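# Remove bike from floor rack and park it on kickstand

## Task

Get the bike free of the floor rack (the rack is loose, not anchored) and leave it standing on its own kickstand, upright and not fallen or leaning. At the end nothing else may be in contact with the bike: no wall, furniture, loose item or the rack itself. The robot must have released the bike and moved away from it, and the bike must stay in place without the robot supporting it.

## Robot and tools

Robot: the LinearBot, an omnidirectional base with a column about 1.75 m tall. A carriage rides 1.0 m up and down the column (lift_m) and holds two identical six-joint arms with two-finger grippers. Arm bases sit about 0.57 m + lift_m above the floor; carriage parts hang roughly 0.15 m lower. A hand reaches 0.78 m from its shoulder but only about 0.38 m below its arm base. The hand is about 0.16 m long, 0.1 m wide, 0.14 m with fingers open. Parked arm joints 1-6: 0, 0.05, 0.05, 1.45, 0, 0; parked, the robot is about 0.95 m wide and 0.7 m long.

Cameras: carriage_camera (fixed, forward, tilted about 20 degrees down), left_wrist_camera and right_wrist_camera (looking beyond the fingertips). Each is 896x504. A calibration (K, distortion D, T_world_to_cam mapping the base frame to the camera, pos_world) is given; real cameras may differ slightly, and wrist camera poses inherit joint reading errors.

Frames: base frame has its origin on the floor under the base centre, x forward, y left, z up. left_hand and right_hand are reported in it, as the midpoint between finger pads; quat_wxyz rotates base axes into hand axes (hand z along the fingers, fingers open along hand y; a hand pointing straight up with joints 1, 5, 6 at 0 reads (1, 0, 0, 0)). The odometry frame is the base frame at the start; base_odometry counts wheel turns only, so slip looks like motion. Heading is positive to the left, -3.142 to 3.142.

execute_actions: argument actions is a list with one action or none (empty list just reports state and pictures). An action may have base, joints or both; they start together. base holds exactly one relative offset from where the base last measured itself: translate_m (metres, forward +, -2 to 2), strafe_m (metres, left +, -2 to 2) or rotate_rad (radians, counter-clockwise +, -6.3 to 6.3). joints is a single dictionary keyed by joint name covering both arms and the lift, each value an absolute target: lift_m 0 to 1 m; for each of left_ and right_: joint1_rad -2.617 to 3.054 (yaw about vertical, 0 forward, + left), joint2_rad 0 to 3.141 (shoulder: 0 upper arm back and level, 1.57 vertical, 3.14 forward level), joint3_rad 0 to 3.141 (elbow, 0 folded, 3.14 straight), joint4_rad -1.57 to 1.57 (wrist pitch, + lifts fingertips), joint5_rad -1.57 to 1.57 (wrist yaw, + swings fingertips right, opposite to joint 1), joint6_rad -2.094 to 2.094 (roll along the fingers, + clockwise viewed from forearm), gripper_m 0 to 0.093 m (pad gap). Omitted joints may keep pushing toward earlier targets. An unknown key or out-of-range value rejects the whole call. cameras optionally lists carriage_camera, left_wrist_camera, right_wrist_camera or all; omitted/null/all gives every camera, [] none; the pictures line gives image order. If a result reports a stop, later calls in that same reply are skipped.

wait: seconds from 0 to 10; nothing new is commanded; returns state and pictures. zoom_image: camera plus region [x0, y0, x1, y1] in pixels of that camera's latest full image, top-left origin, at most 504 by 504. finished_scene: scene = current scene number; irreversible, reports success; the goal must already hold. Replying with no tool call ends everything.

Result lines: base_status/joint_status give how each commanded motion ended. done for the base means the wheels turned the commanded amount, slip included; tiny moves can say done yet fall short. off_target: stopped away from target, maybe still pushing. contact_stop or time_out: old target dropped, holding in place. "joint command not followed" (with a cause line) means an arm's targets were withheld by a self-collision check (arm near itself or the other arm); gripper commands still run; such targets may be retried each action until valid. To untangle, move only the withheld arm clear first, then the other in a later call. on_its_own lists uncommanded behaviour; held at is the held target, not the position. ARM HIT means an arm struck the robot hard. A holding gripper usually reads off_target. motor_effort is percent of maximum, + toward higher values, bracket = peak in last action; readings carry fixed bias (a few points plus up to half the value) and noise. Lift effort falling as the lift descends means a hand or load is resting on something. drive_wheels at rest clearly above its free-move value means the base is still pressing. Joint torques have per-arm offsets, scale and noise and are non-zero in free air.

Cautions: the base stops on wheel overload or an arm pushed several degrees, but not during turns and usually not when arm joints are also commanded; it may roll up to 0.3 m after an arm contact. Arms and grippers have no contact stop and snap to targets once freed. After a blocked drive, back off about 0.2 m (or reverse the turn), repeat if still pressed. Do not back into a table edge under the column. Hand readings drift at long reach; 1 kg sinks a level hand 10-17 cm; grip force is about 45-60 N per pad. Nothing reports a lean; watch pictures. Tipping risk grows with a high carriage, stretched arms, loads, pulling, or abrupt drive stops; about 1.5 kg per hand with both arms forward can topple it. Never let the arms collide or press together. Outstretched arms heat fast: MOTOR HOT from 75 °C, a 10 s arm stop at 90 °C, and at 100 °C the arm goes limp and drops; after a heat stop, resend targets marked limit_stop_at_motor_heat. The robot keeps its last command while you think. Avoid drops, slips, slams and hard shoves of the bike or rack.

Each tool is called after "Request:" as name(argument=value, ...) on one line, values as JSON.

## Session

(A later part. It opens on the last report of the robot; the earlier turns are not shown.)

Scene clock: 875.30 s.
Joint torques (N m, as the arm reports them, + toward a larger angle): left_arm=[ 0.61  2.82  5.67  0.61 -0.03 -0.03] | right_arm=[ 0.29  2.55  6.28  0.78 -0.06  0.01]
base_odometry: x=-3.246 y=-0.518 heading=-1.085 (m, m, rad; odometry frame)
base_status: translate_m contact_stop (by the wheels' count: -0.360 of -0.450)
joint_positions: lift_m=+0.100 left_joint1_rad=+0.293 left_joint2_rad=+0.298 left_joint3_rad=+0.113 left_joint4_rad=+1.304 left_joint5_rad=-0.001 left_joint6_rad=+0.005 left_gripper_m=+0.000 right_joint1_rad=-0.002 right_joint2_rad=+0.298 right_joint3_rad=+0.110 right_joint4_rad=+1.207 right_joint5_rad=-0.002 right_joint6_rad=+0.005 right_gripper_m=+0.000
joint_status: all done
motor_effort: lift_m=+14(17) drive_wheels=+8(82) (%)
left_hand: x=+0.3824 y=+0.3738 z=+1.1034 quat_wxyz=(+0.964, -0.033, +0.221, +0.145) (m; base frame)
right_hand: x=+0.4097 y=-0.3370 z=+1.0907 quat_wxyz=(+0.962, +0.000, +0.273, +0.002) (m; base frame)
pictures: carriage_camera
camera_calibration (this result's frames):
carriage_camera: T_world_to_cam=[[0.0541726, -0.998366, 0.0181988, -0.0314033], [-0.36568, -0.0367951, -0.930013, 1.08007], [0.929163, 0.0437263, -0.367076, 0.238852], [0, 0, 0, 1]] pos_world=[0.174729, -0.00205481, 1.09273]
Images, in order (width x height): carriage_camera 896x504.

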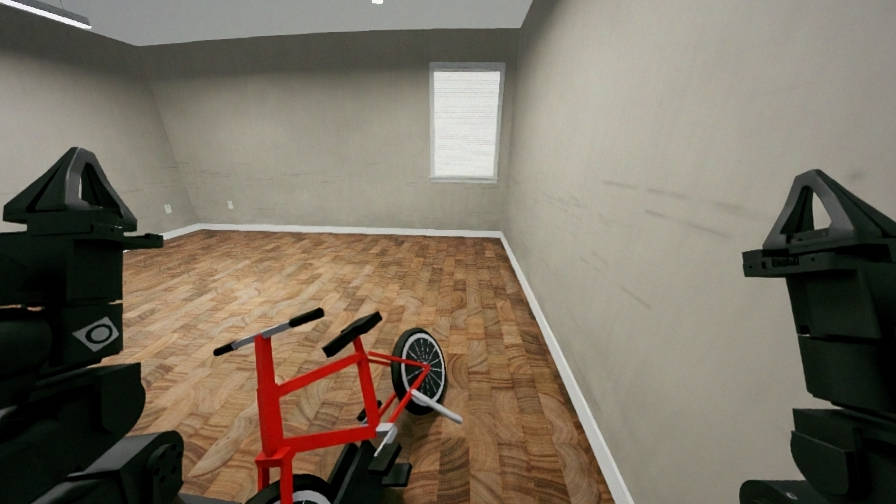

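Request:
execute_actions(actions=[{"base":{"strafe_m":0.4},"joints":{"lift_m":0.4,"left_joint1_rad":0,"left_joint2_rad":2.2,"left_joint3_rad":1.3,"left_joint4_rad":-0.6}}])

Scene clock: 891.03 s.
Joint torques (N m, as the arm reports them, + toward a larger angle): left_arm=[ -0.44 -11.89   6.48   0.49  -0.05  -0.02] | right_arm=[ 0.28  2.52  6.3   0.81 -0.06  0.  ]
base_odometry: x=-2.892 y=-0.331 heading=-1.085 (m, m, rad; odometry frame)
base_status: done
joint_positions: lift_m=+0.400 left_joint1_rad=+0.007 left_joint2_rad=+2.201 left_joint3_rad=+1.282 left_joint4_rad=-0.600 left_joint5_rad=-0.001 left_joint6_rad=+0.005 left_gripper_m=+0.000 right_joint1_rad=-0.002 right_joint2_rad=+0.298 right_joint3_rad=+0.110 right_joint4_rad=+1.206 right_joint5_rad=-0.002 right_joint6_rad=+0.005 right_gripper_m=+0.000
joint_status: all done
motor_effort: lift_m=+18(22) drive_wheels=+1(9) (%)
left_hand: x=+0.6458 y=+0.3399 z=+0.8998 quat_wxyz=(+0.026, -0.001, +1.000, +0.001) (m; base frame)
right_hand: x=+0.4099 y=-0.3370 z=+1.3902 quat_wxyz=(+0.962, +0.000, +0.273, +0.002) (m; base frame)
pictures: carriage_camera, left_wrist_camera, right_wrist_camera
camera_calibration (this result's frames):
carriage_camera: T_world_to_cam=[[0.0541726, -0.998366, 0.0181988, -0.0368569], [-0.36568, -0.0367951, -0.930013, 1.35877], [0.929163, 0.0437263, -0.367076, 0.348853], [0, 0, 0, 1]] pos_world=[0.174729, -0.00205481, 1.3924]
left_wrist_camera: T_world_to_cam=[[0.0321886, -0.999124, 0.0267372, 0.294027], [-0.833876, -0.0120978, 0.551819, 0.0518561], [-0.551012, -0.0400578, -0.833535, 1.24725], [0, 0, 0, 1]] pos_world=[0.721027, 0.344359, 1.00315]
right_wrist_camera: T_world_to_cam=[[0.0298683, -0.998896, -0.036258, -0.298008], [0.348569, 0.0444061, -0.936231, 1.1727], [0.936807, 0.0153252, 0.34951, -0.739098], [0, 0, 0, 1]] pos_world=[0.292526, -0.338427, 1.34544]
Images, in order (width x height): carriage_camera 896x504, left_wrist_camera 896x504, right_wrist_camera 896x504.

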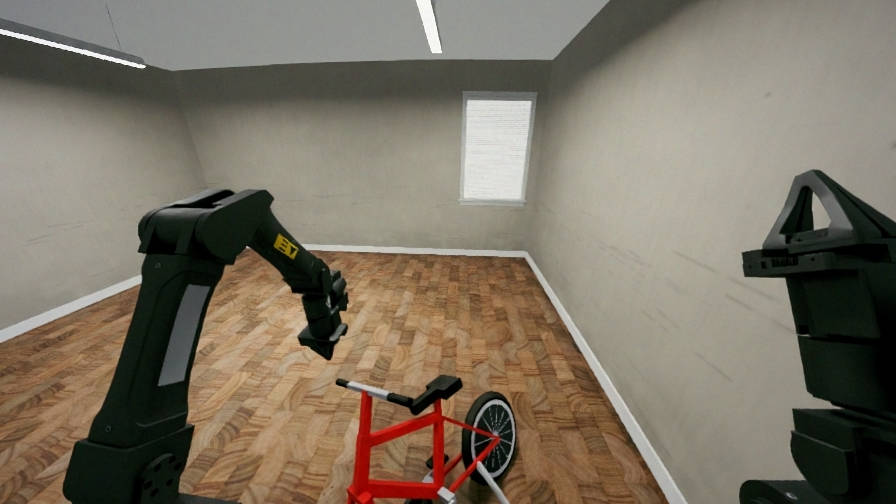

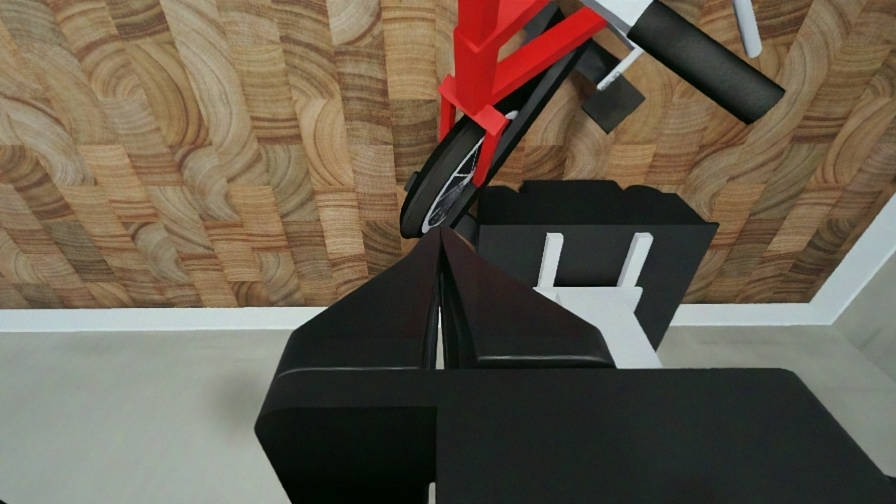

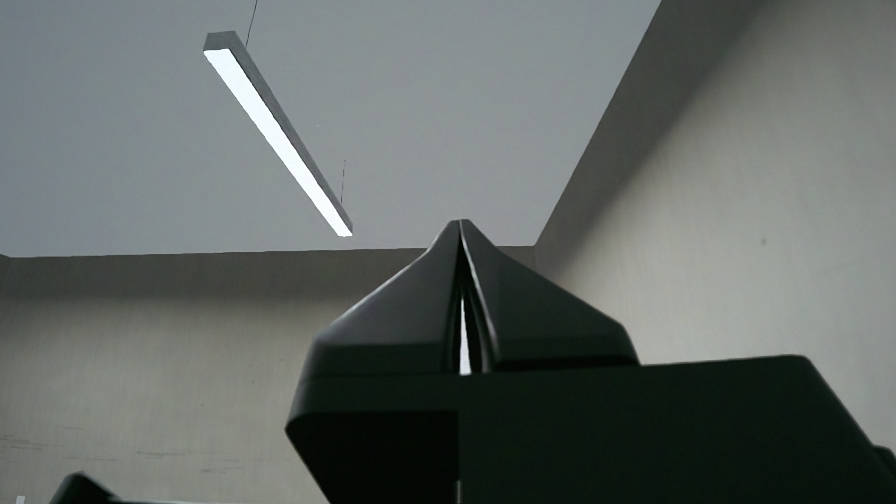

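Request:
execute_actions(actions=[{"base":{"strafe_m":1.15},"joints":{"left_joint2_rad":0.3,"left_joint3_rad":0.1,"left_joint4_rad":1.3}}], cameras=[])

Request:
execute_actions(actions=[{"base":{"translate_m":0.9},"joints":{"lift_m":0.4}}], cameras=[])

Request:
execute_actions(actions=[{"base":{"rotate_rad":-2.33},"joints":{"lift_m":0.4}}], cameras=["carriage_camera"])

Scene clock: 911.33 s.
Joint torques (N m, as the arm reports them, + toward a larger angle): left_arm=[-0.29  1.76  4.98  0.58 -0.07 -0.03] | right_arm=[ 0.26  2.5   6.35  0.82 -0.05  0.  ]
base_odometry: x=-1.876 y=+0.207 heading=-1.085 (m, m, rad; odometry frame)
base_status: done
joint_positions: lift_m=+0.400 left_joint1_rad=+0.005 left_joint2_rad=+0.310 left_joint3_rad=+0.124 left_joint4_rad=+1.308 left_joint5_rad=-0.001 left_joint6_rad=+0.005 left_gripper_m=+0.000 right_joint1_rad=-0.002 right_joint2_rad=+0.298 right_joint3_rad=+0.110 right_joint4_rad=+1.205 right_joint5_rad=-0.002 right_joint6_rad=+0.005 right_gripper_m=+0.000
joint_status: all done
motor_effort: lift_m=+18(16) drive_wheels=+0(10) (%)
left_hand: x=+0.3885 y=+0.3378 z=+1.4060 quat_wxyz=(+0.975, +0.000, +0.223, +0.005) (m; base frame)
right_hand: x=+0.4101 y=-0.3370 z=+1.3901 quat_wxyz=(+0.962, +0.000, +0.273, +0.002) (m; base frame)
pictures: none
No camera images: the call's "cameras" was empty. Leave "cameras" out to get every camera's image.

Scene clock: 915.40 s.
Joint torques (N m, as the arm reports them, + toward a larger angle): left_arm=[-0.28  1.81  4.95  0.71 -0.04 -0.03] | right_arm=[ 0.32  2.49  6.31  0.82 -0.07  0.  ]
base_odometry: x=-1.455 y=-0.589 heading=-1.084 (m, m, rad; odometry frame)
base_status: done
joint_positions: lift_m=+0.400 left_joint1_rad=+0.005 left_joint2_rad=+0.310 left_joint3_rad=+0.124 left_joint4_rad=+1.299 left_joint5_rad=-0.001 left_joint6_rad=+0.005 left_gripper_m=+0.000 right_joint1_rad=-0.002 right_joint2_rad=+0.298 right_joint3_rad=+0.110 right_joint4_rad=+1.205 right_joint5_rad=-0.002 right_joint6_rad=+0.005 right_gripper_m=+0.000
joint_status: all done
motor_effort: lift_m=+18(17) drive_wheels=+2(11) (%)
left_hand: x=+0.3905 y=+0.3378 z=+1.4050 quat_wxyz=(+0.974, +0.000, +0.227, +0.005) (m; base frame)
right_hand: x=+0.4101 y=-0.3370 z=+1.3901 quat_wxyz=(+0.962, +0.000, +0.273, +0.002) (m; base frame)
pictures: none
No camera images: the call's "cameras" was empty. Leave "cameras" out to get every camera's image.

Scene clock: 919.13 s.
Joint torques (N m, as the arm reports them, + toward a larger angle): left_arm=[-0.24  1.72  4.89  0.72 -0.03 -0.04] | right_arm=[ 0.29  2.44  6.28  0.86 -0.06  0.  ]
base_odometry: x=-1.455 y=-0.589 heading=+2.869 (m, m, rad; odometry frame)
base_status: done
joint_positions: lift_m=+0.400 left_joint1_rad=+0.005 left_joint2_rad=+0.310 left_joint3_rad=+0.124 left_joint4_rad=+1.296 left_joint5_rad=-0.001 left_joint6_rad=+0.005 left_gripper_m=+0.000 right_joint1_rad=-0.002 right_joint2_rad=+0.298 right_joint3_rad=+0.110 right_joint4_rad=+1.200 right_joint5_rad=-0.002 right_joint6_rad=+0.005 right_gripper_m=+0.000
joint_status: all done
motor_effort: lift_m=+17(18) drive_wheels=+3(19) (%)
left_hand: x=+0.3911 y=+0.3379 z=+1.4047 quat_wxyz=(+0.974, -0.001, +0.229, +0.005) (m; base frame)
right_hand: x=+0.4112 y=-0.3370 z=+1.3894 quat_wxyz=(+0.961, +0.000, +0.276, +0.002) (m; base frame)
pictures: carriage_camera
camera_calibration (this result's frames):
carriage_camera: T_world_to_cam=[[0.0541726, -0.998366, 0.0181988, -0.0368569], [-0.36568, -0.0367951, -0.930013, 1.35877], [0.929163, 0.0437263, -0.367076, 0.348853], [0, 0, 0, 1]] pos_world=[0.174729, -0.00205481, 1.3924]
Images, in order (width x height): carriage_camera 896x504.

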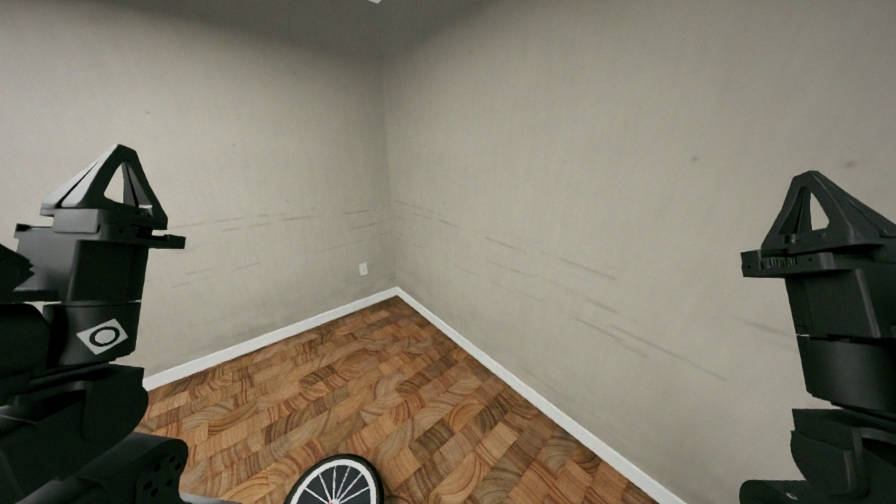

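Request:
execute_actions(actions=[{"base":{"translate_m":-0.6},"joints":{"lift_m":0.2,"left_joint1_rad":0.4,"right_joint1_rad":-0.4}}], cameras=["carriage_camera"])

Scene clock: 925.77 s.
Joint torques (N m, as the arm reports them, + toward a larger angle): left_arm=[ 0.7   1.74  5.68  0.71 -0.05 -0.04] | right_arm=[-0.27  2.47  6.33  0.87 -0.07  0.  ]
base_odometry: x=-0.877 y=-0.751 heading=+2.869 (m, m, rad; odometry frame)
base_status: done
joint_positions: lift_m=+0.200 left_joint1_rad=+0.393 left_joint2_rad=+0.310 left_joint3_rad=+0.114 left_joint4_rad=+1.298 left_joint5_rad=+0.000 left_joint6_rad=+0.005 left_gripper_m=+0.000 right_joint1_rad=-0.395 right_joint2_rad=+0.298 right_joint3_rad=+0.110 right_joint4_rad=+1.200 right_joint5_rad=-0.002 right_joint6_rad=+0.005 right_gripper_m=+0.000
joint_status: all done
motor_effort: lift_m=+14(14) drive_wheels=-2(10) (%)
left_hand: x=+0.3829 y=+0.3875 z=+1.2018 quat_wxyz=(+0.953, -0.045, +0.228, +0.192) (m; base frame)
right_hand: x=+0.3996 y=-0.3945 z=+1.1901 quat_wxyz=(+0.943, +0.054, +0.271, -0.186) (m; base frame)
pictures: carriage_camera
camera_calibration (this result's frames):
carriage_camera: T_world_to_cam=[[0.0541726, -0.998366, 0.0181988, -0.0332287], [-0.36568, -0.0367951, -0.930013, 1.17335], [0.929163, 0.0437263, -0.367076, 0.275671], [0, 0, 0, 1]] pos_world=[0.174729, -0.00205481, 1.19303]
Images, in order (width x height): carriage_camera 896x504.

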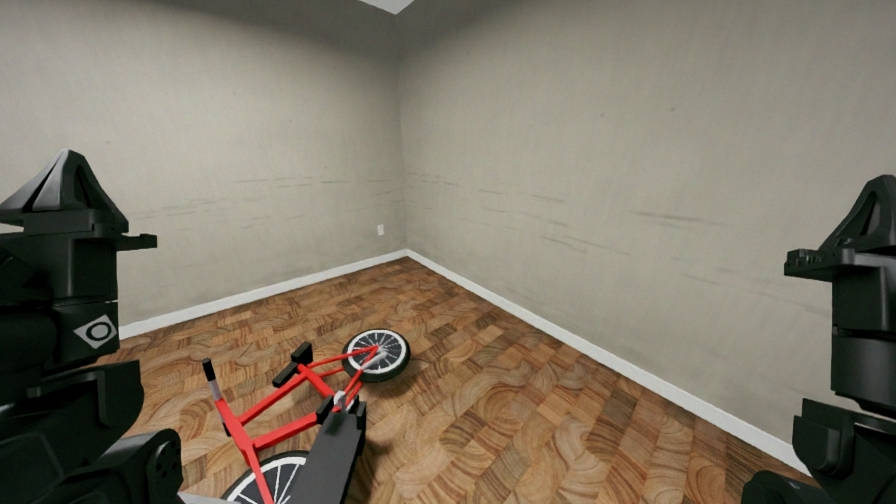

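Request:
execute_actions(actions=[{"base":{"translate_m":-0.5},"joints":{"lift_m":0.3}}], cameras=["carriage_camera"])

Request:
zoom_image(camera="carriage_camera", region=[150,250,550,504])

Scene clock: 933.00 s.
Joint torques (N m, as the arm reports them, + toward a larger angle): left_arm=[ 0.69  1.71  5.75  0.69 -0.05 -0.04] | right_arm=[-0.29  2.42  6.3   0.89 -0.07  0.  ]
base_odometry: x=-0.396 y=-0.886 heading=+2.868 (m, m, rad; odometry frame)
base_status: done
joint_positions: lift_m=+0.300 left_joint1_rad=+0.393 left_joint2_rad=+0.310 left_joint3_rad=+0.113 left_joint4_rad=+1.299 left_joint5_rad=+0.000 left_joint6_rad=+0.005 left_gripper_m=+0.000 right_joint1_rad=-0.395 right_joint2_rad=+0.298 right_joint3_rad=+0.110 right_joint4_rad=+1.200 right_joint5_rad=-0.002 right_joint6_rad=+0.005 right_gripper_m=+0.000
joint_status: all done
motor_effort: lift_m=+17(21) drive_wheels=-2(11) (%)
left_hand: x=+0.3829 y=+0.3875 z=+1.3011 quat_wxyz=(+0.953, -0.045, +0.228, +0.192) (m; base frame)
right_hand: x=+0.3995 y=-0.3945 z=+1.2895 quat_wxyz=(+0.943, +0.054, +0.270, -0.186) (m; base frame)
pictures: carriage_camera
camera_calibration (this result's frames):
carriage_camera: T_world_to_cam=[[0.0541726, -0.998366, 0.0181988, -0.0350378], [-0.36568, -0.0367951, -0.930013, 1.2658], [0.929163, 0.0437263, -0.367076, 0.312161], [0, 0, 0, 1]] pos_world=[0.174729, -0.00205481, 1.29244]
Images, in order (width x height): carriage_camera 896x504.

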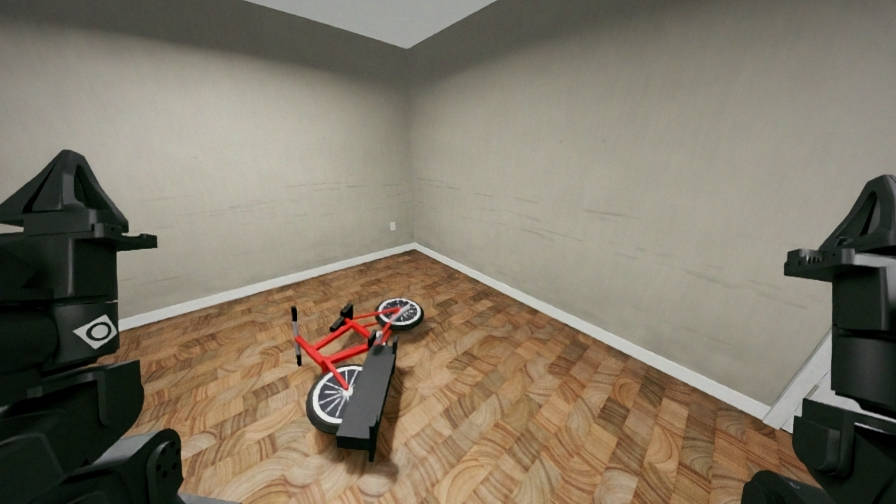

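Region (150, 250, 550, 504) of carriage_camera's 896x504 image, scaled by 1.260, with more detail than that image has; it fills the top 320 rows of this view, and the rest is white.

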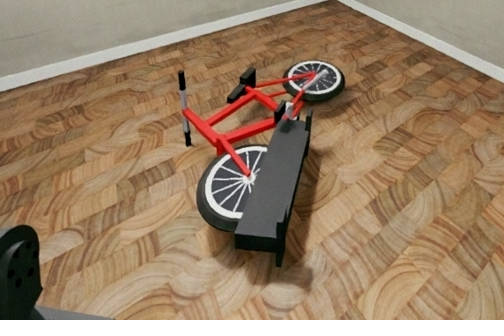

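Request:
execute_actions(actions=[{"base":{"strafe_m":1.75},"joints":{"left_joint1_rad":0,"right_joint1_rad":0}}], cameras=[])

Request:
execute_actions(actions=[{"base":{"translate_m":1.12},"joints":{"lift_m":0.3}}], cameras=["carriage_camera"])

Request:
execute_actions(actions=[{"base":{"rotate_rad":-1.74},"joints":{"lift_m":0.3}}], cameras=["carriage_camera"])

Scene clock: 956.43 s.
Joint torques (N m, as the arm reports them, + toward a larger angle): left_arm=[-0.48  1.67  5.72  0.7  -0.05 -0.04] | right_arm=[ 0.45  2.5   6.33  0.88 -0.08  0.  ]
base_odometry: x=-0.868 y=-2.571 heading=+2.868 (m, m, rad; odometry frame)
base_status: done
joint_positions: lift_m=+0.300 left_joint1_rad=+0.008 left_joint2_rad=+0.310 left_joint3_rad=+0.113 left_joint4_rad=+1.300 left_joint5_rad=+0.000 left_joint6_rad=+0.005 left_gripper_m=+0.000 right_joint1_rad=-0.004 right_joint2_rad=+0.298 right_joint3_rad=+0.110 right_joint4_rad=+1.200 right_joint5_rad=-0.002 right_joint6_rad=+0.005 right_gripper_m=+0.000
joint_status: all done
motor_effort: lift_m=+17(17) drive_wheels=-1(7) (%)
left_hand: x=+0.3928 y=+0.3381 z=+1.3011 quat_wxyz=(+0.973, +0.000, +0.232, +0.007) (m; base frame)
right_hand: x=+0.4110 y=-0.3374 z=+1.2895 quat_wxyz=(+0.961, +0.001, +0.276, +0.001) (m; base frame)
pictures: none
No camera images: the call's "cameras" was empty. Leave "cameras" out to get every camera's image.

Scene clock: 960.97 s.
Joint torques (N m, as the arm reports them, + toward a larger angle): left_arm=[-0.46  1.71  5.72  0.7  -0.05 -0.03] | right_arm=[ 0.49  2.48  6.34  0.86 -0.08  0.01]
base_odometry: x=-1.946 y=-2.269 heading=+2.869 (m, m, rad; odometry frame)
base_status: done
joint_positions: lift_m=+0.300 left_joint1_rad=+0.008 left_joint2_rad=+0.310 left_joint3_rad=+0.113 left_joint4_rad=+1.300 left_joint5_rad=+0.000 left_joint6_rad=+0.005 left_gripper_m=+0.000 right_joint1_rad=-0.004 right_joint2_rad=+0.298 right_joint3_rad=+0.110 right_joint4_rad=+1.201 right_joint5_rad=-0.002 right_joint6_rad=+0.005 right_gripper_m=+0.000
joint_status: all done
motor_effort: lift_m=+19(18) drive_wheels=-3(7) (%)
left_hand: x=+0.3928 y=+0.3381 z=+1.3011 quat_wxyz=(+0.973, +0.000, +0.232, +0.007) (m; base frame)
right_hand: x=+0.4108 y=-0.3374 z=+1.2896 quat_wxyz=(+0.961, +0.001, +0.275, +0.001) (m; base frame)
pictures: carriage_camera
camera_calibration (this result's frames):
carriage_camera: T_world_to_cam=[[0.0541726, -0.998366, 0.0181988, -0.0350378], [-0.36568, -0.0367951, -0.930013, 1.2658], [0.929163, 0.0437263, -0.367076, 0.312161], [0, 0, 0, 1]] pos_world=[0.174729, -0.00205481, 1.29244]
Images, in order (width x height): carriage_camera 896x504.

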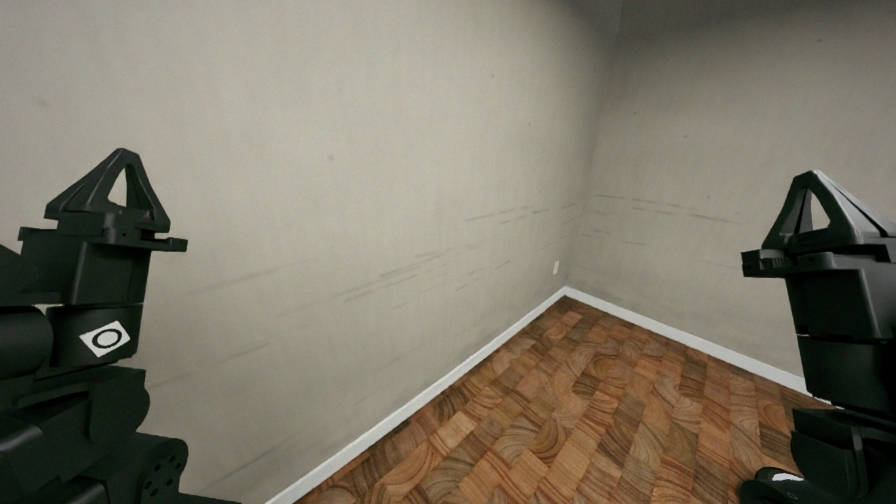

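Scene clock: 964.23 s.
Joint torques (N m, as the arm reports them, + toward a larger angle): left_arm=[-0.51  1.75  5.67  0.72 -0.05 -0.03] | right_arm=[ 0.45  2.43  6.32  0.87 -0.06  0.  ]
base_odometry: x=-1.946 y=-2.269 heading=+1.129 (m, m, rad; odometry frame)
base_status: done
joint_positions: lift_m=+0.300 left_joint1_rad=+0.008 left_joint2_rad=+0.310 left_joint3_rad=+0.113 left_joint4_rad=+1.298 left_joint5_rad=+0.000 left_joint6_rad=+0.005 left_gripper_m=+0.000 right_joint1_rad=-0.004 right_joint2_rad=+0.298 right_joint3_rad=+0.110 right_joint4_rad=+1.201 right_joint5_rad=-0.002 right_joint6_rad=+0.005 right_gripper_m=+0.000
joint_status: all done
motor_effort: lift_m=+18(17) drive_wheels=+2(10) (%)
left_hand: x=+0.3932 y=+0.3381 z=+1.3009 quat_wxyz=(+0.972, +0.000, +0.233, +0.007) (m; base frame)
right_hand: x=+0.4109 y=-0.3374 z=+1.2896 quat_wxyz=(+0.961, +0.001, +0.275, +0.001) (m; base frame)
pictures: carriage_camera
camera_calibration (this result's frames):
carriage_camera: T_world_to_cam=[[0.0541726, -0.998366, 0.0181988, -0.0350378], [-0.36568, -0.0367951, -0.930013, 1.2658], [0.929163, 0.0437263, -0.367076, 0.312161], [0, 0, 0, 1]] pos_world=[0.174729, -0.00205481, 1.29244]
Images, in order (width x height): carriage_camera 896x504.

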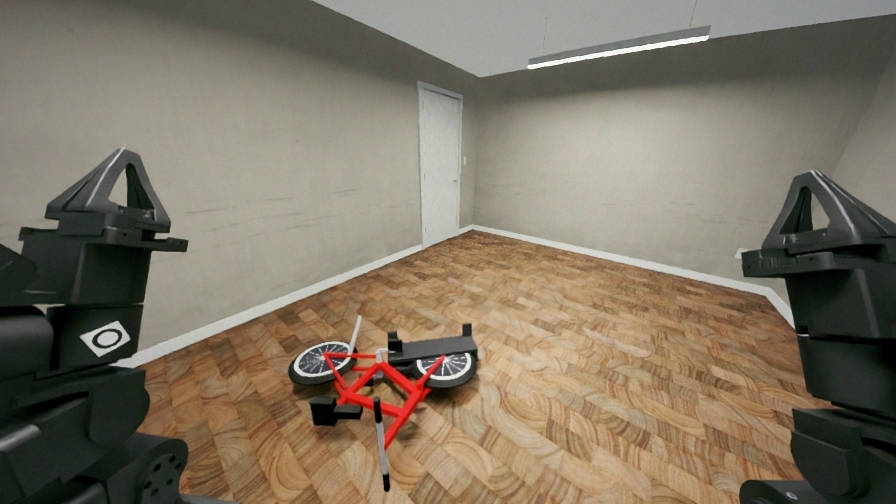

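Request:
execute_actions(actions=[{"base":{"translate_m":-0.18},"joints":{"lift_m":0.1,"left_joint2_rad":3.0,"left_joint3_rad":2.1,"left_joint4_rad":0.15,"left_gripper_m":0.093}}], cameras=[])

Request:
execute_actions(actions=[{"base":{"strafe_m":-0.05},"joints":{"lift_m":0.05}}], cameras=["carriage_camera","left_wrist_camera"])

Scene clock: 977.97 s.
Joint torques (N m, as the arm reports them, + toward a larger angle): left_arm=[ -0.47 -18.08   7.53   1.89  -0.06  -0.03] | right_arm=[ 0.44  2.46  6.3   0.87 -0.07  0.  ]
base_odometry: x=-2.024 y=-2.432 heading=+1.128 (m, m, rad; odometry frame)
base_status: done
joint_positions: lift_m=+0.100 left_joint1_rad=+0.008 left_joint2_rad=+3.013 left_joint3_rad=+2.082 left_joint4_rad=+0.140 left_joint5_rad=+0.000 left_joint6_rad=+0.005 left_gripper_m=+0.093 right_joint1_rad=-0.004 right_joint2_rad=+0.298 right_joint3_rad=+0.110 right_joint4_rad=+1.201 right_joint5_rad=-0.002 right_joint6_rad=+0.005 right_gripper_m=+0.000
joint_status: all done
motor_effort: lift_m=+12(14) drive_wheels=-3(6) (%)
left_hand: x=+0.9103 y=+0.3423 z=+0.4893 quat_wxyz=(+0.380, -0.001, +0.925, +0.003) (m; base frame)
right_hand: x=+0.4108 y=-0.3374 z=+1.0903 quat_wxyz=(+0.961, +0.001, +0.275, +0.001) (m; base frame)
pictures: none
No camera images: the call's "cameras" was empty. Leave "cameras" out to get every camera's image.

Scene clock: 979.13 s.
Joint torques (N m, as the arm reports them, + toward a larger angle): left_arm=[ -0.16 -17.44   7.46   1.85  -0.07  -0.04] | right_arm=[ 0.46  2.39  6.3   0.84 -0.08  0.01]
base_odometry: x=-1.978 y=-2.453 heading=+1.128 (m, m, rad; odometry frame)
base_status: done
joint_positions: lift_m=+0.050 left_joint1_rad=+0.003 left_joint2_rad=+3.005 left_joint3_rad=+2.082 left_joint4_rad=+0.148 left_joint5_rad=+0.000 left_joint6_rad=+0.005 left_gripper_m=+0.093 right_joint1_rad=-0.004 right_joint2_rad=+0.298 right_joint3_rad=+0.110 right_joint4_rad=+1.202 right_joint5_rad=-0.002 right_joint6_rad=+0.005 right_gripper_m=+0.000
joint_status: all done
motor_effort: lift_m=+15(13) drive_wheels=-2(6) (%)
left_hand: x=+0.9140 y=+0.3389 z=+0.4455 quat_wxyz=(+0.387, +0.001, +0.922, +0.002) (m; base frame)
right_hand: x=+0.4107 y=-0.3374 z=+1.0403 quat_wxyz=(+0.961, +0.001, +0.275, +0.001) (m; base frame)
pictures: carriage_camera, left_wrist_camera
camera_calibration (this result's frames):
carriage_camera: T_world_to_cam=[[0.0541726, -0.998366, 0.0181988, -0.0304988], [-0.36568, -0.0367951, -0.930013, 1.03385], [0.929163, 0.0437263, -0.367076, 0.220609], [0, 0, 0, 1]] pos_world=[0.174729, -0.00205481, 1.04303]
left_wrist_camera: T_world_to_cam=[[0.00272846, -0.999302, 0.0372444, 0.318864], [-0.98742, -0.00858059, -0.157888, 0.981467], [0.158098, -0.0363451, -0.986754, 0.435188], [0, 0, 0, 1]] pos_world=[0.899447, 0.34288, 0.57251]
Images, in order (width x height): carriage_camera 896x504, left_wrist_camera 896x504.

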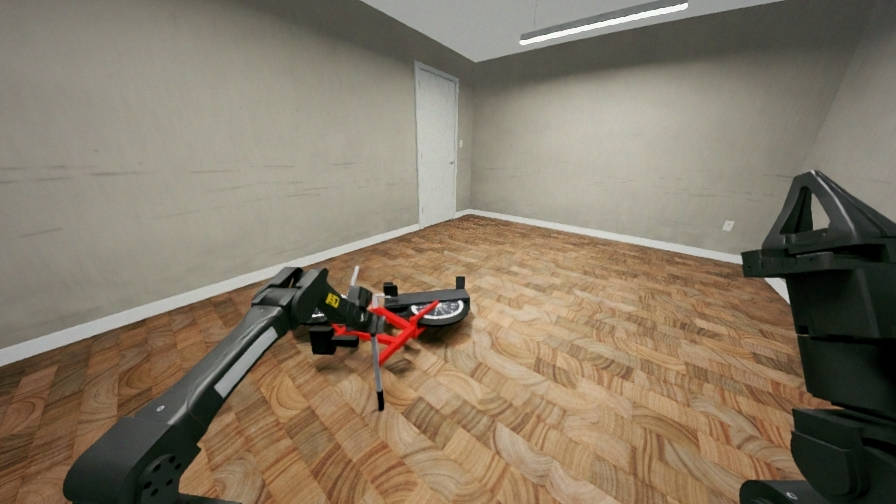

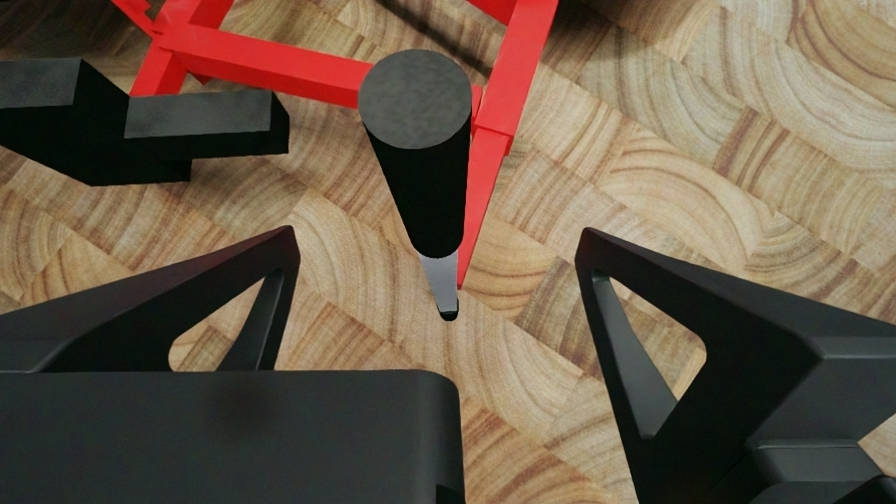

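Request:
execute_actions(actions=[{"base":{"translate_m":0.04},"joints":{"lift_m":0.05}}], cameras=[])

Request:
execute_actions(actions=[{"joints":{"lift_m":0.0,"left_joint2_rad":3.1}}], cameras=["carriage_camera","left_wrist_camera"])

Scene clock: 985.53 s.
Joint torques (N m, as the arm reports them, + toward a larger angle): left_arm=[ -0.13 -17.42   7.5    1.81  -0.06  -0.05] | right_arm=[ 0.43  2.48  6.33  0.85 -0.07  0.01]
base_odometry: x=-1.961 y=-2.417 heading=+1.128 (m, m, rad; odometry frame)
base_status: done
joint_positions: lift_m=+0.050 left_joint1_rad=+0.003 left_joint2_rad=+3.005 left_joint3_rad=+2.082 left_joint4_rad=+0.151 left_joint5_rad=+0.000 left_joint6_rad=+0.005 left_gripper_m=+0.093 right_joint1_rad=-0.004 right_joint2_rad=+0.298 right_joint3_rad=+0.110 right_joint4_rad=+1.202 right_joint5_rad=-0.002 right_joint6_rad=+0.005 right_gripper_m=+0.000
joint_status: all done
motor_effort: lift_m=+14(12) drive_wheels=-3(5) (%)
left_hand: x=+0.9145 y=+0.3389 z=+0.4460 quat_wxyz=(+0.389, +0.001, +0.921, +0.002) (m; base frame)
right_hand: x=+0.4107 y=-0.3374 z=+1.0403 quat_wxyz=(+0.961, +0.001, +0.275, +0.001) (m; base frame)
pictures: none
No camera images: the call's "cameras" was empty. Leave "cameras" out to get every camera's image.

Scene clock: 986.27 s.
Joint torques (N m, as the arm reports them, + toward a larger angle): left_arm=[ -0.13 -15.4    6.27   1.26  -0.05  -0.02] | right_arm=[ 0.47  2.45  6.3   0.86 -0.07  0.  ]
base_odometry: x=-1.961 y=-2.417 heading=+1.128 (m, m, rad; odometry frame)
base_status: not commanded
joint_positions: lift_m=+0.001 left_joint1_rad=+0.003 left_joint2_rad=+3.083 left_joint3_rad=+2.097 left_joint4_rad=+0.210 left_joint5_rad=-0.002 left_joint6_rad=+0.005 left_gripper_m=+0.093 right_joint1_rad=-0.004 right_joint2_rad=+0.298 right_joint3_rad=+0.110 right_joint4_rad=+1.201 right_joint5_rad=-0.002 right_joint6_rad=+0.005 right_gripper_m=+0.000
joint_status: all done
motor_effort: lift_m=+12(14) drive_wheels=-3(3) (%)
left_hand: x=+0.9055 y=+0.3392 z=+0.3633 quat_wxyz=(+0.387, +0.001, +0.922, +0.002) (m; base frame)
right_hand: x=+0.4108 y=-0.3374 z=+0.9904 quat_wxyz=(+0.961, +0.001, +0.275, +0.001) (m; base frame)
pictures: carriage_camera, left_wrist_camera
camera_calibration (this result's frames):
carriage_camera: T_world_to_cam=[[0.0541726, -0.998366, 0.0181988, -0.029593], [-0.36568, -0.0367951, -0.930013, 0.987559], [0.929163, 0.0437263, -0.367076, 0.202338], [0, 0, 0, 1]] pos_world=[0.174729, -0.00205481, 0.993255]
left_wrist_camera: T_world_to_cam=[[0.00438424, -0.999336, 0.0361813, 0.321149], [-0.987525, -0.0100218, -0.157142, 0.960436], [0.157401, -0.035041, -0.986913, 0.355704], [0, 0, 0, 1]] pos_world=[0.891058, 0.343025, 0.490354]
Images, in order (width x height): carriage_camera 896x504, left_wrist_camera 896x504.

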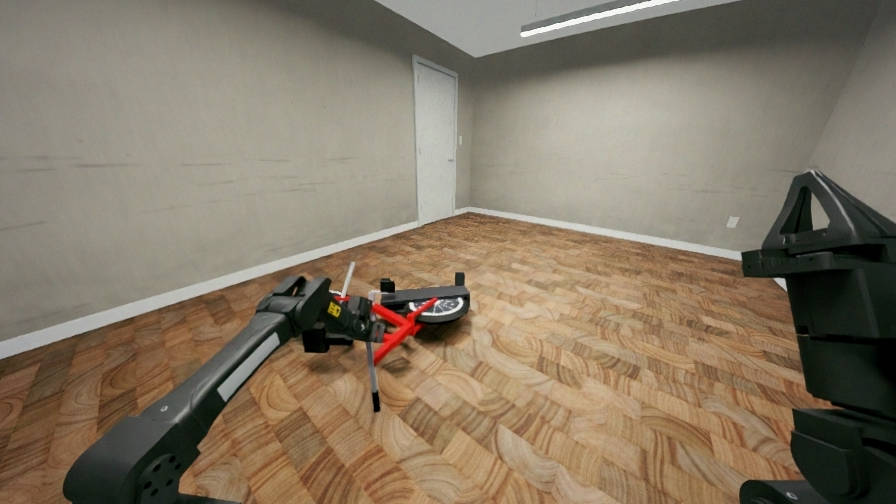

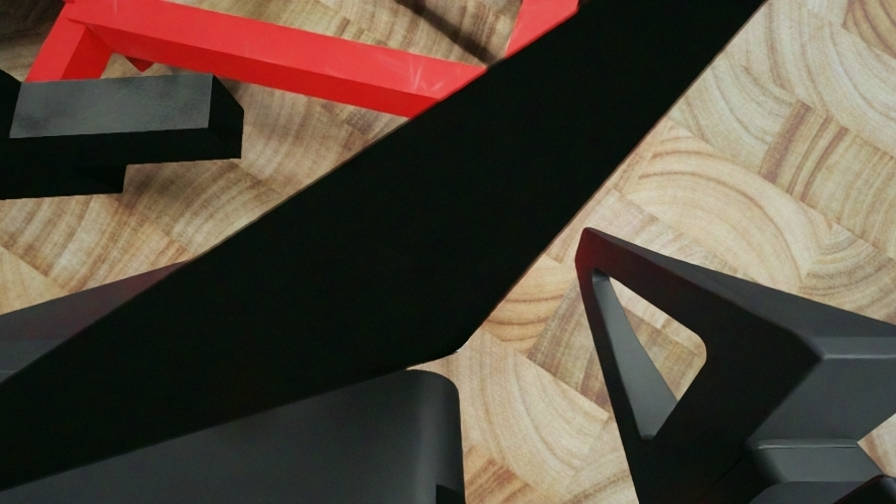

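Request:
execute_actions(actions=[{"joints":{"left_gripper_m":0}}], cameras=[])

Request:
execute_actions(actions=[{"base":{"translate_m":0.16},"joints":{"left_joint2_rad":2.9,"left_joint3_rad":1.55,"left_joint4_rad":0.55}}], cameras=["carriage_camera","left_wrist_camera"])

Scene clock: 993.43 s.
Joint torques (N m, as the arm reports them, + toward a larger angle): left_arm=[ -0.55 -15.27   6.2    1.26  -0.07   0.16] | right_arm=[ 0.49  2.49  6.28  0.85 -0.07  0.  ]
base_odometry: x=-1.961 y=-2.417 heading=+1.128 (m, m, rad; odometry frame)
base_status: not commanded
joint_positions: lift_m=+0.001 left_joint1_rad=+0.008 left_joint2_rad=+3.083 left_joint3_rad=+2.097 left_joint4_rad=+0.210 left_joint5_rad=+0.001 left_joint6_rad=-0.015 left_gripper_m=+0.020 right_joint1_rad=-0.004 right_joint2_rad=+0.298 right_joint3_rad=+0.110 right_joint4_rad=+1.201 right_joint5_rad=-0.002 right_joint6_rad=+0.005 right_gripper_m=+0.000
joint_status: left_gripper_m off_target (ended at +0.020, target +0.000)
motor_effort: lift_m=+12(13) drive_wheels=+3(3) (%)
left_hand: x=+0.9056 y=+0.3422 z=+0.3634 quat_wxyz=(+0.387, -0.011, +0.922, -0.002) (m; base frame)
right_hand: x=+0.4108 y=-0.3374 z=+0.9904 quat_wxyz=(+0.961, +0.001, +0.275, +0.001) (m; base frame)
pictures: none
No camera images: the call's "cameras" was empty. Leave "cameras" out to get every camera's image.

Scene clock: 995.30 s.
Joint torques (N m, as the arm reports them, + toward a larger angle): left_arm=[ -0.55 -10.87   9.29   1.51  -0.1    0.47] | right_arm=[ 0.43  2.52  6.34  0.87 -0.08  0.  ]
base_odometry: x=-1.892 y=-2.273 heading=+1.128 (m, m, rad; odometry frame)
base_status: done
joint_positions: lift_m=+0.000 left_joint1_rad=+0.009 left_joint2_rad=+2.858 left_joint3_rad=+1.477 left_joint4_rad=+0.578 left_joint5_rad=+0.005 left_joint6_rad=-0.049 left_gripper_m=+0.020 right_joint1_rad=-0.004 right_joint2_rad=+0.298 right_joint3_rad=+0.110 right_joint4_rad=+1.201 right_joint5_rad=-0.002 right_joint6_rad=+0.005 right_gripper_m=+0.000
joint_status: left_joint3_rad off_target (ended at +1.476, target +1.550); the others done
motor_effort: lift_m=+15(13) drive_wheels=+4(7) (%)
left_hand: x=+0.8102 y=+0.3410 z=+0.3583 quat_wxyz=(+0.374, -0.026, +0.927, -0.010) (m; base frame)
right_hand: x=+0.4108 y=-0.3374 z=+0.9902 quat_wxyz=(+0.961, +0.001, +0.275, +0.001) (m; base frame)
pictures: carriage_camera, left_wrist_camera
camera_calibration (this result's frames):
carriage_camera: T_world_to_cam=[[0.0541726, -0.998366, 0.0181988, -0.0295883], [-0.36568, -0.0367951, -0.930013, 0.987318], [0.929163, 0.0437263, -0.367076, 0.202243], [0, 0, 0, 1]] pos_world=[0.174729, -0.00205481, 0.992996]
left_wrist_camera: T_world_to_cam=[[0.0453806, -0.995854, 0.0788413, 0.273891], [-0.990186, -0.055284, -0.128353, 0.872847], [0.13218, -0.0722428, -0.98859, 0.399563], [0, 0, 0, 1]] pos_world=[0.799038, 0.349875, 0.485443]
Images, in order (width x height): carriage_camera 896x504, left_wrist_camera 896x504.

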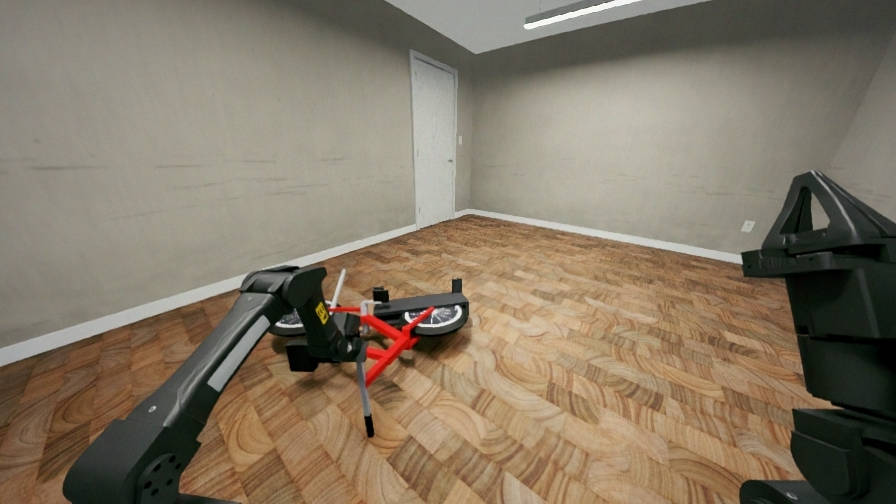

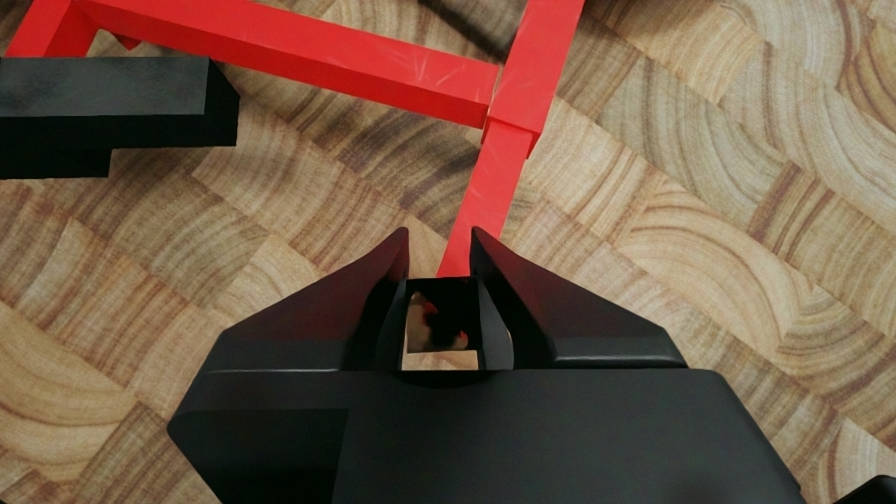

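Request:
execute_actions(actions=[{"base":{"translate_m":0.12},"joints":{"left_joint2_rad":2.75,"left_joint3_rad":1.15,"left_joint4_rad":0.8}}], cameras=[])

Request:
execute_actions(actions=[{"joints":{"lift_m":0.15}}], cameras=["carriage_camera","left_wrist_camera"])

Scene clock: 1002.17 s.
Joint torques (N m, as the arm reports them, + toward a larger angle): left_arm=[ -0.23 -12.5    8.39   1.21  -0.13   0.57] | right_arm=[ 0.47  2.46  6.26  0.85 -0.06  0.  ]
base_odometry: x=-1.841 y=-2.165 heading=+1.127 (m, m, rad; odometry frame)
base_status: done
joint_positions: lift_m=+0.000 left_joint1_rad=+0.004 left_joint2_rad=+2.756 left_joint3_rad=+1.063 left_joint4_rad=+0.853 left_joint5_rad=+0.009 left_joint6_rad=-0.058 left_gripper_m=+0.020 right_joint1_rad=-0.004 right_joint2_rad=+0.298 right_joint3_rad=+0.110 right_joint4_rad=+1.201 right_joint5_rad=-0.002 right_joint6_rad=+0.005 right_gripper_m=+0.000
joint_status: left_joint3_rad off_target (ended at +1.063, target +1.150); left_joint4_rad off_target (ended at +0.853, target +0.800); the others done
motor_effort: lift_m=+14(13) drive_wheels=+5(13) (%)
left_hand: x=+0.7195 y=+0.3372 z=+0.3566 quat_wxyz=(+0.357, -0.027, +0.934, -0.014) (m; base frame)
right_hand: x=+0.4108 y=-0.3374 z=+0.9902 quat_wxyz=(+0.961, +0.001, +0.275, +0.001) (m; base frame)
pictures: none
No camera images: the call's "cameras" was empty. Leave "cameras" out to get every camera's image.

Scene clock: 1003.33 s.
Joint torques (N m, as the arm reports them, + toward a larger angle): left_arm=[ -0.99 -18.69   2.02   2.71   0.06   0.01] | right_arm=[ 0.45  2.47  6.29  0.86 -0.07  0.01]
base_odometry: x=-1.841 y=-2.165 heading=+1.127 (m, m, rad; odometry frame)
base_status: not commanded
joint_positions: lift_m=+0.149 left_joint1_rad=+0.014 left_joint2_rad=+2.828 left_joint3_rad=+1.153 left_joint4_rad=+0.670 left_joint5_rad=-0.015 left_joint6_rad=+0.000 left_gripper_m=+0.020 right_joint1_rad=-0.004 right_joint2_rad=+0.298 right_joint3_rad=+0.110 right_joint4_rad=+1.202 right_joint5_rad=-0.002 right_joint6_rad=+0.005 right_gripper_m=+0.000
joint_status: all done
on_its_own: left_joint3_rad moved +0.091 to your old target +1.150
motor_effort: lift_m=+20(23) drive_wheels=-3(5) (%)
left_hand: x=+0.6984 y=+0.3458 z=+0.4640 quat_wxyz=(+0.279, -0.009, +0.960, +0.009) (m; base frame)
right_hand: x=+0.4107 y=-0.3374 z=+1.1394 quat_wxyz=(+0.961, +0.001, +0.275, +0.001) (m; base frame)
pictures: carriage_camera, left_wrist_camera
camera_calibration (this result's frames):
carriage_camera: T_world_to_cam=[[0.0541726, -0.998366, 0.0181988, -0.0323014], [-0.36568, -0.0367951, -0.930013, 1.12596], [0.929163, 0.0437263, -0.367076, 0.256966], [0, 0, 0, 1]] pos_world=[0.174729, -0.00205481, 1.14207]
left_wrist_camera: T_world_to_cam=[[0.0347881, -0.999046, 0.0264047, 0.308258], [-0.996971, -0.0328527, 0.0704938, 0.680645], [-0.069559, -0.0287771, -0.997163, 0.649022], [0, 0, 0, 1]] pos_world=[0.713005, 0.349002, 0.591059]
Images, in order (width x height): carriage_camera 896x504, left_wrist_camera 896x504.

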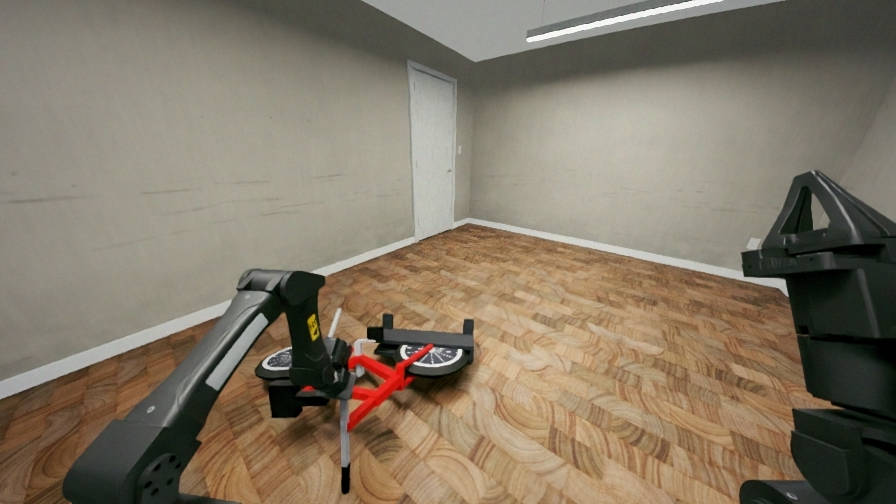

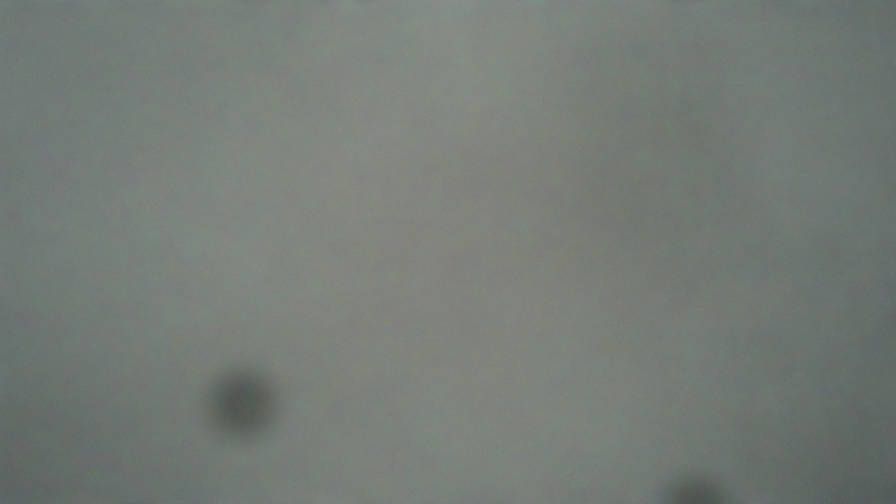

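Holding. Continue lifting and advancing.

Request:
execute_actions(actions=[{"base":{"translate_m":0.05},"joints":{"lift_m":0.3}}], cameras=["carriage_camera"])

Request:
execute_actions(actions=[{"base":{"translate_m":0.1},"joints":{"lift_m":0.42}}], cameras=["carriage_camera"])

Scene clock: 1007.83 s.
Joint torques (N m, as the arm reports them, + toward a larger angle): left_arm=[  0.22 -23.77   1.2    3.31   0.35  -1.17] | right_arm=[ 0.46  2.45  6.28  0.87 -0.07  0.  ]
base_odometry: x=-1.820 y=-2.122 heading=+1.126 (m, m, rad; odometry frame)
base_status: translate_m contact_stop (by the wheels' count: +0.047 of +0.050)
joint_positions: lift_m=+0.299 left_joint1_rad=-0.001 left_joint2_rad=+2.895 left_joint3_rad=+1.157 left_joint4_rad=+0.575 left_joint5_rad=-0.051 left_joint6_rad=+0.124 left_gripper_m=+0.020 right_joint1_rad=-0.004 right_joint2_rad=+0.298 right_joint3_rad=+0.110 right_joint4_rad=+1.202 right_joint5_rad=-0.002 right_joint6_rad=+0.005 right_gripper_m=+0.000
joint_status: all done
motor_effort: lift_m=+24(26) drive_wheels=-3(13) (%)
left_hand: x=+0.6528 y=+0.3452 z=+0.5770 quat_wxyz=(+0.200, +0.056, +0.977, +0.037) (m; base frame)
right_hand: x=+0.4107 y=-0.3374 z=+1.2891 quat_wxyz=(+0.961, +0.001, +0.275, +0.001) (m; base frame)
pictures: carriage_camera
camera_calibration (this result's frames):
carriage_camera: T_world_to_cam=[[0.0541726, -0.998366, 0.0181988, -0.0350266], [-0.36568, -0.0367951, -0.930013, 1.26523], [0.929163, 0.0437263, -0.367076, 0.311935], [0, 0, 0, 1]] pos_world=[0.174729, -0.00205481, 1.29182]
Images, in order (width x height): carriage_camera 896x504.

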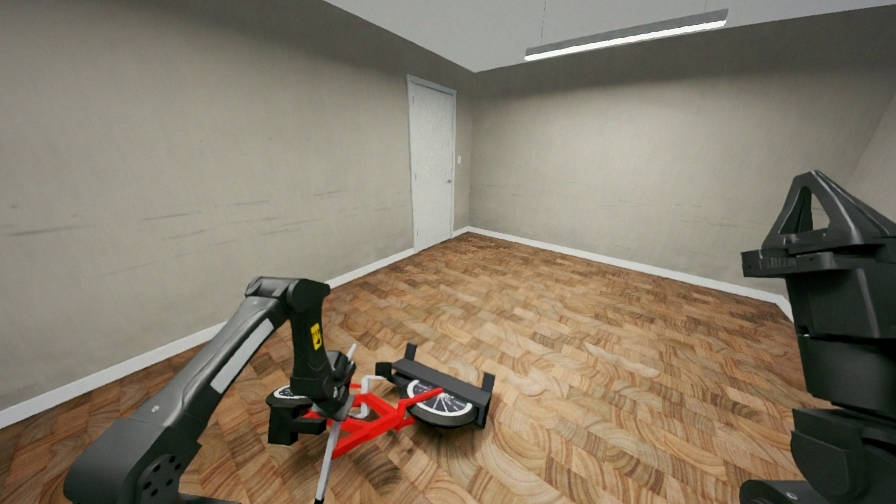

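not run: a stop came earlier in this reply.


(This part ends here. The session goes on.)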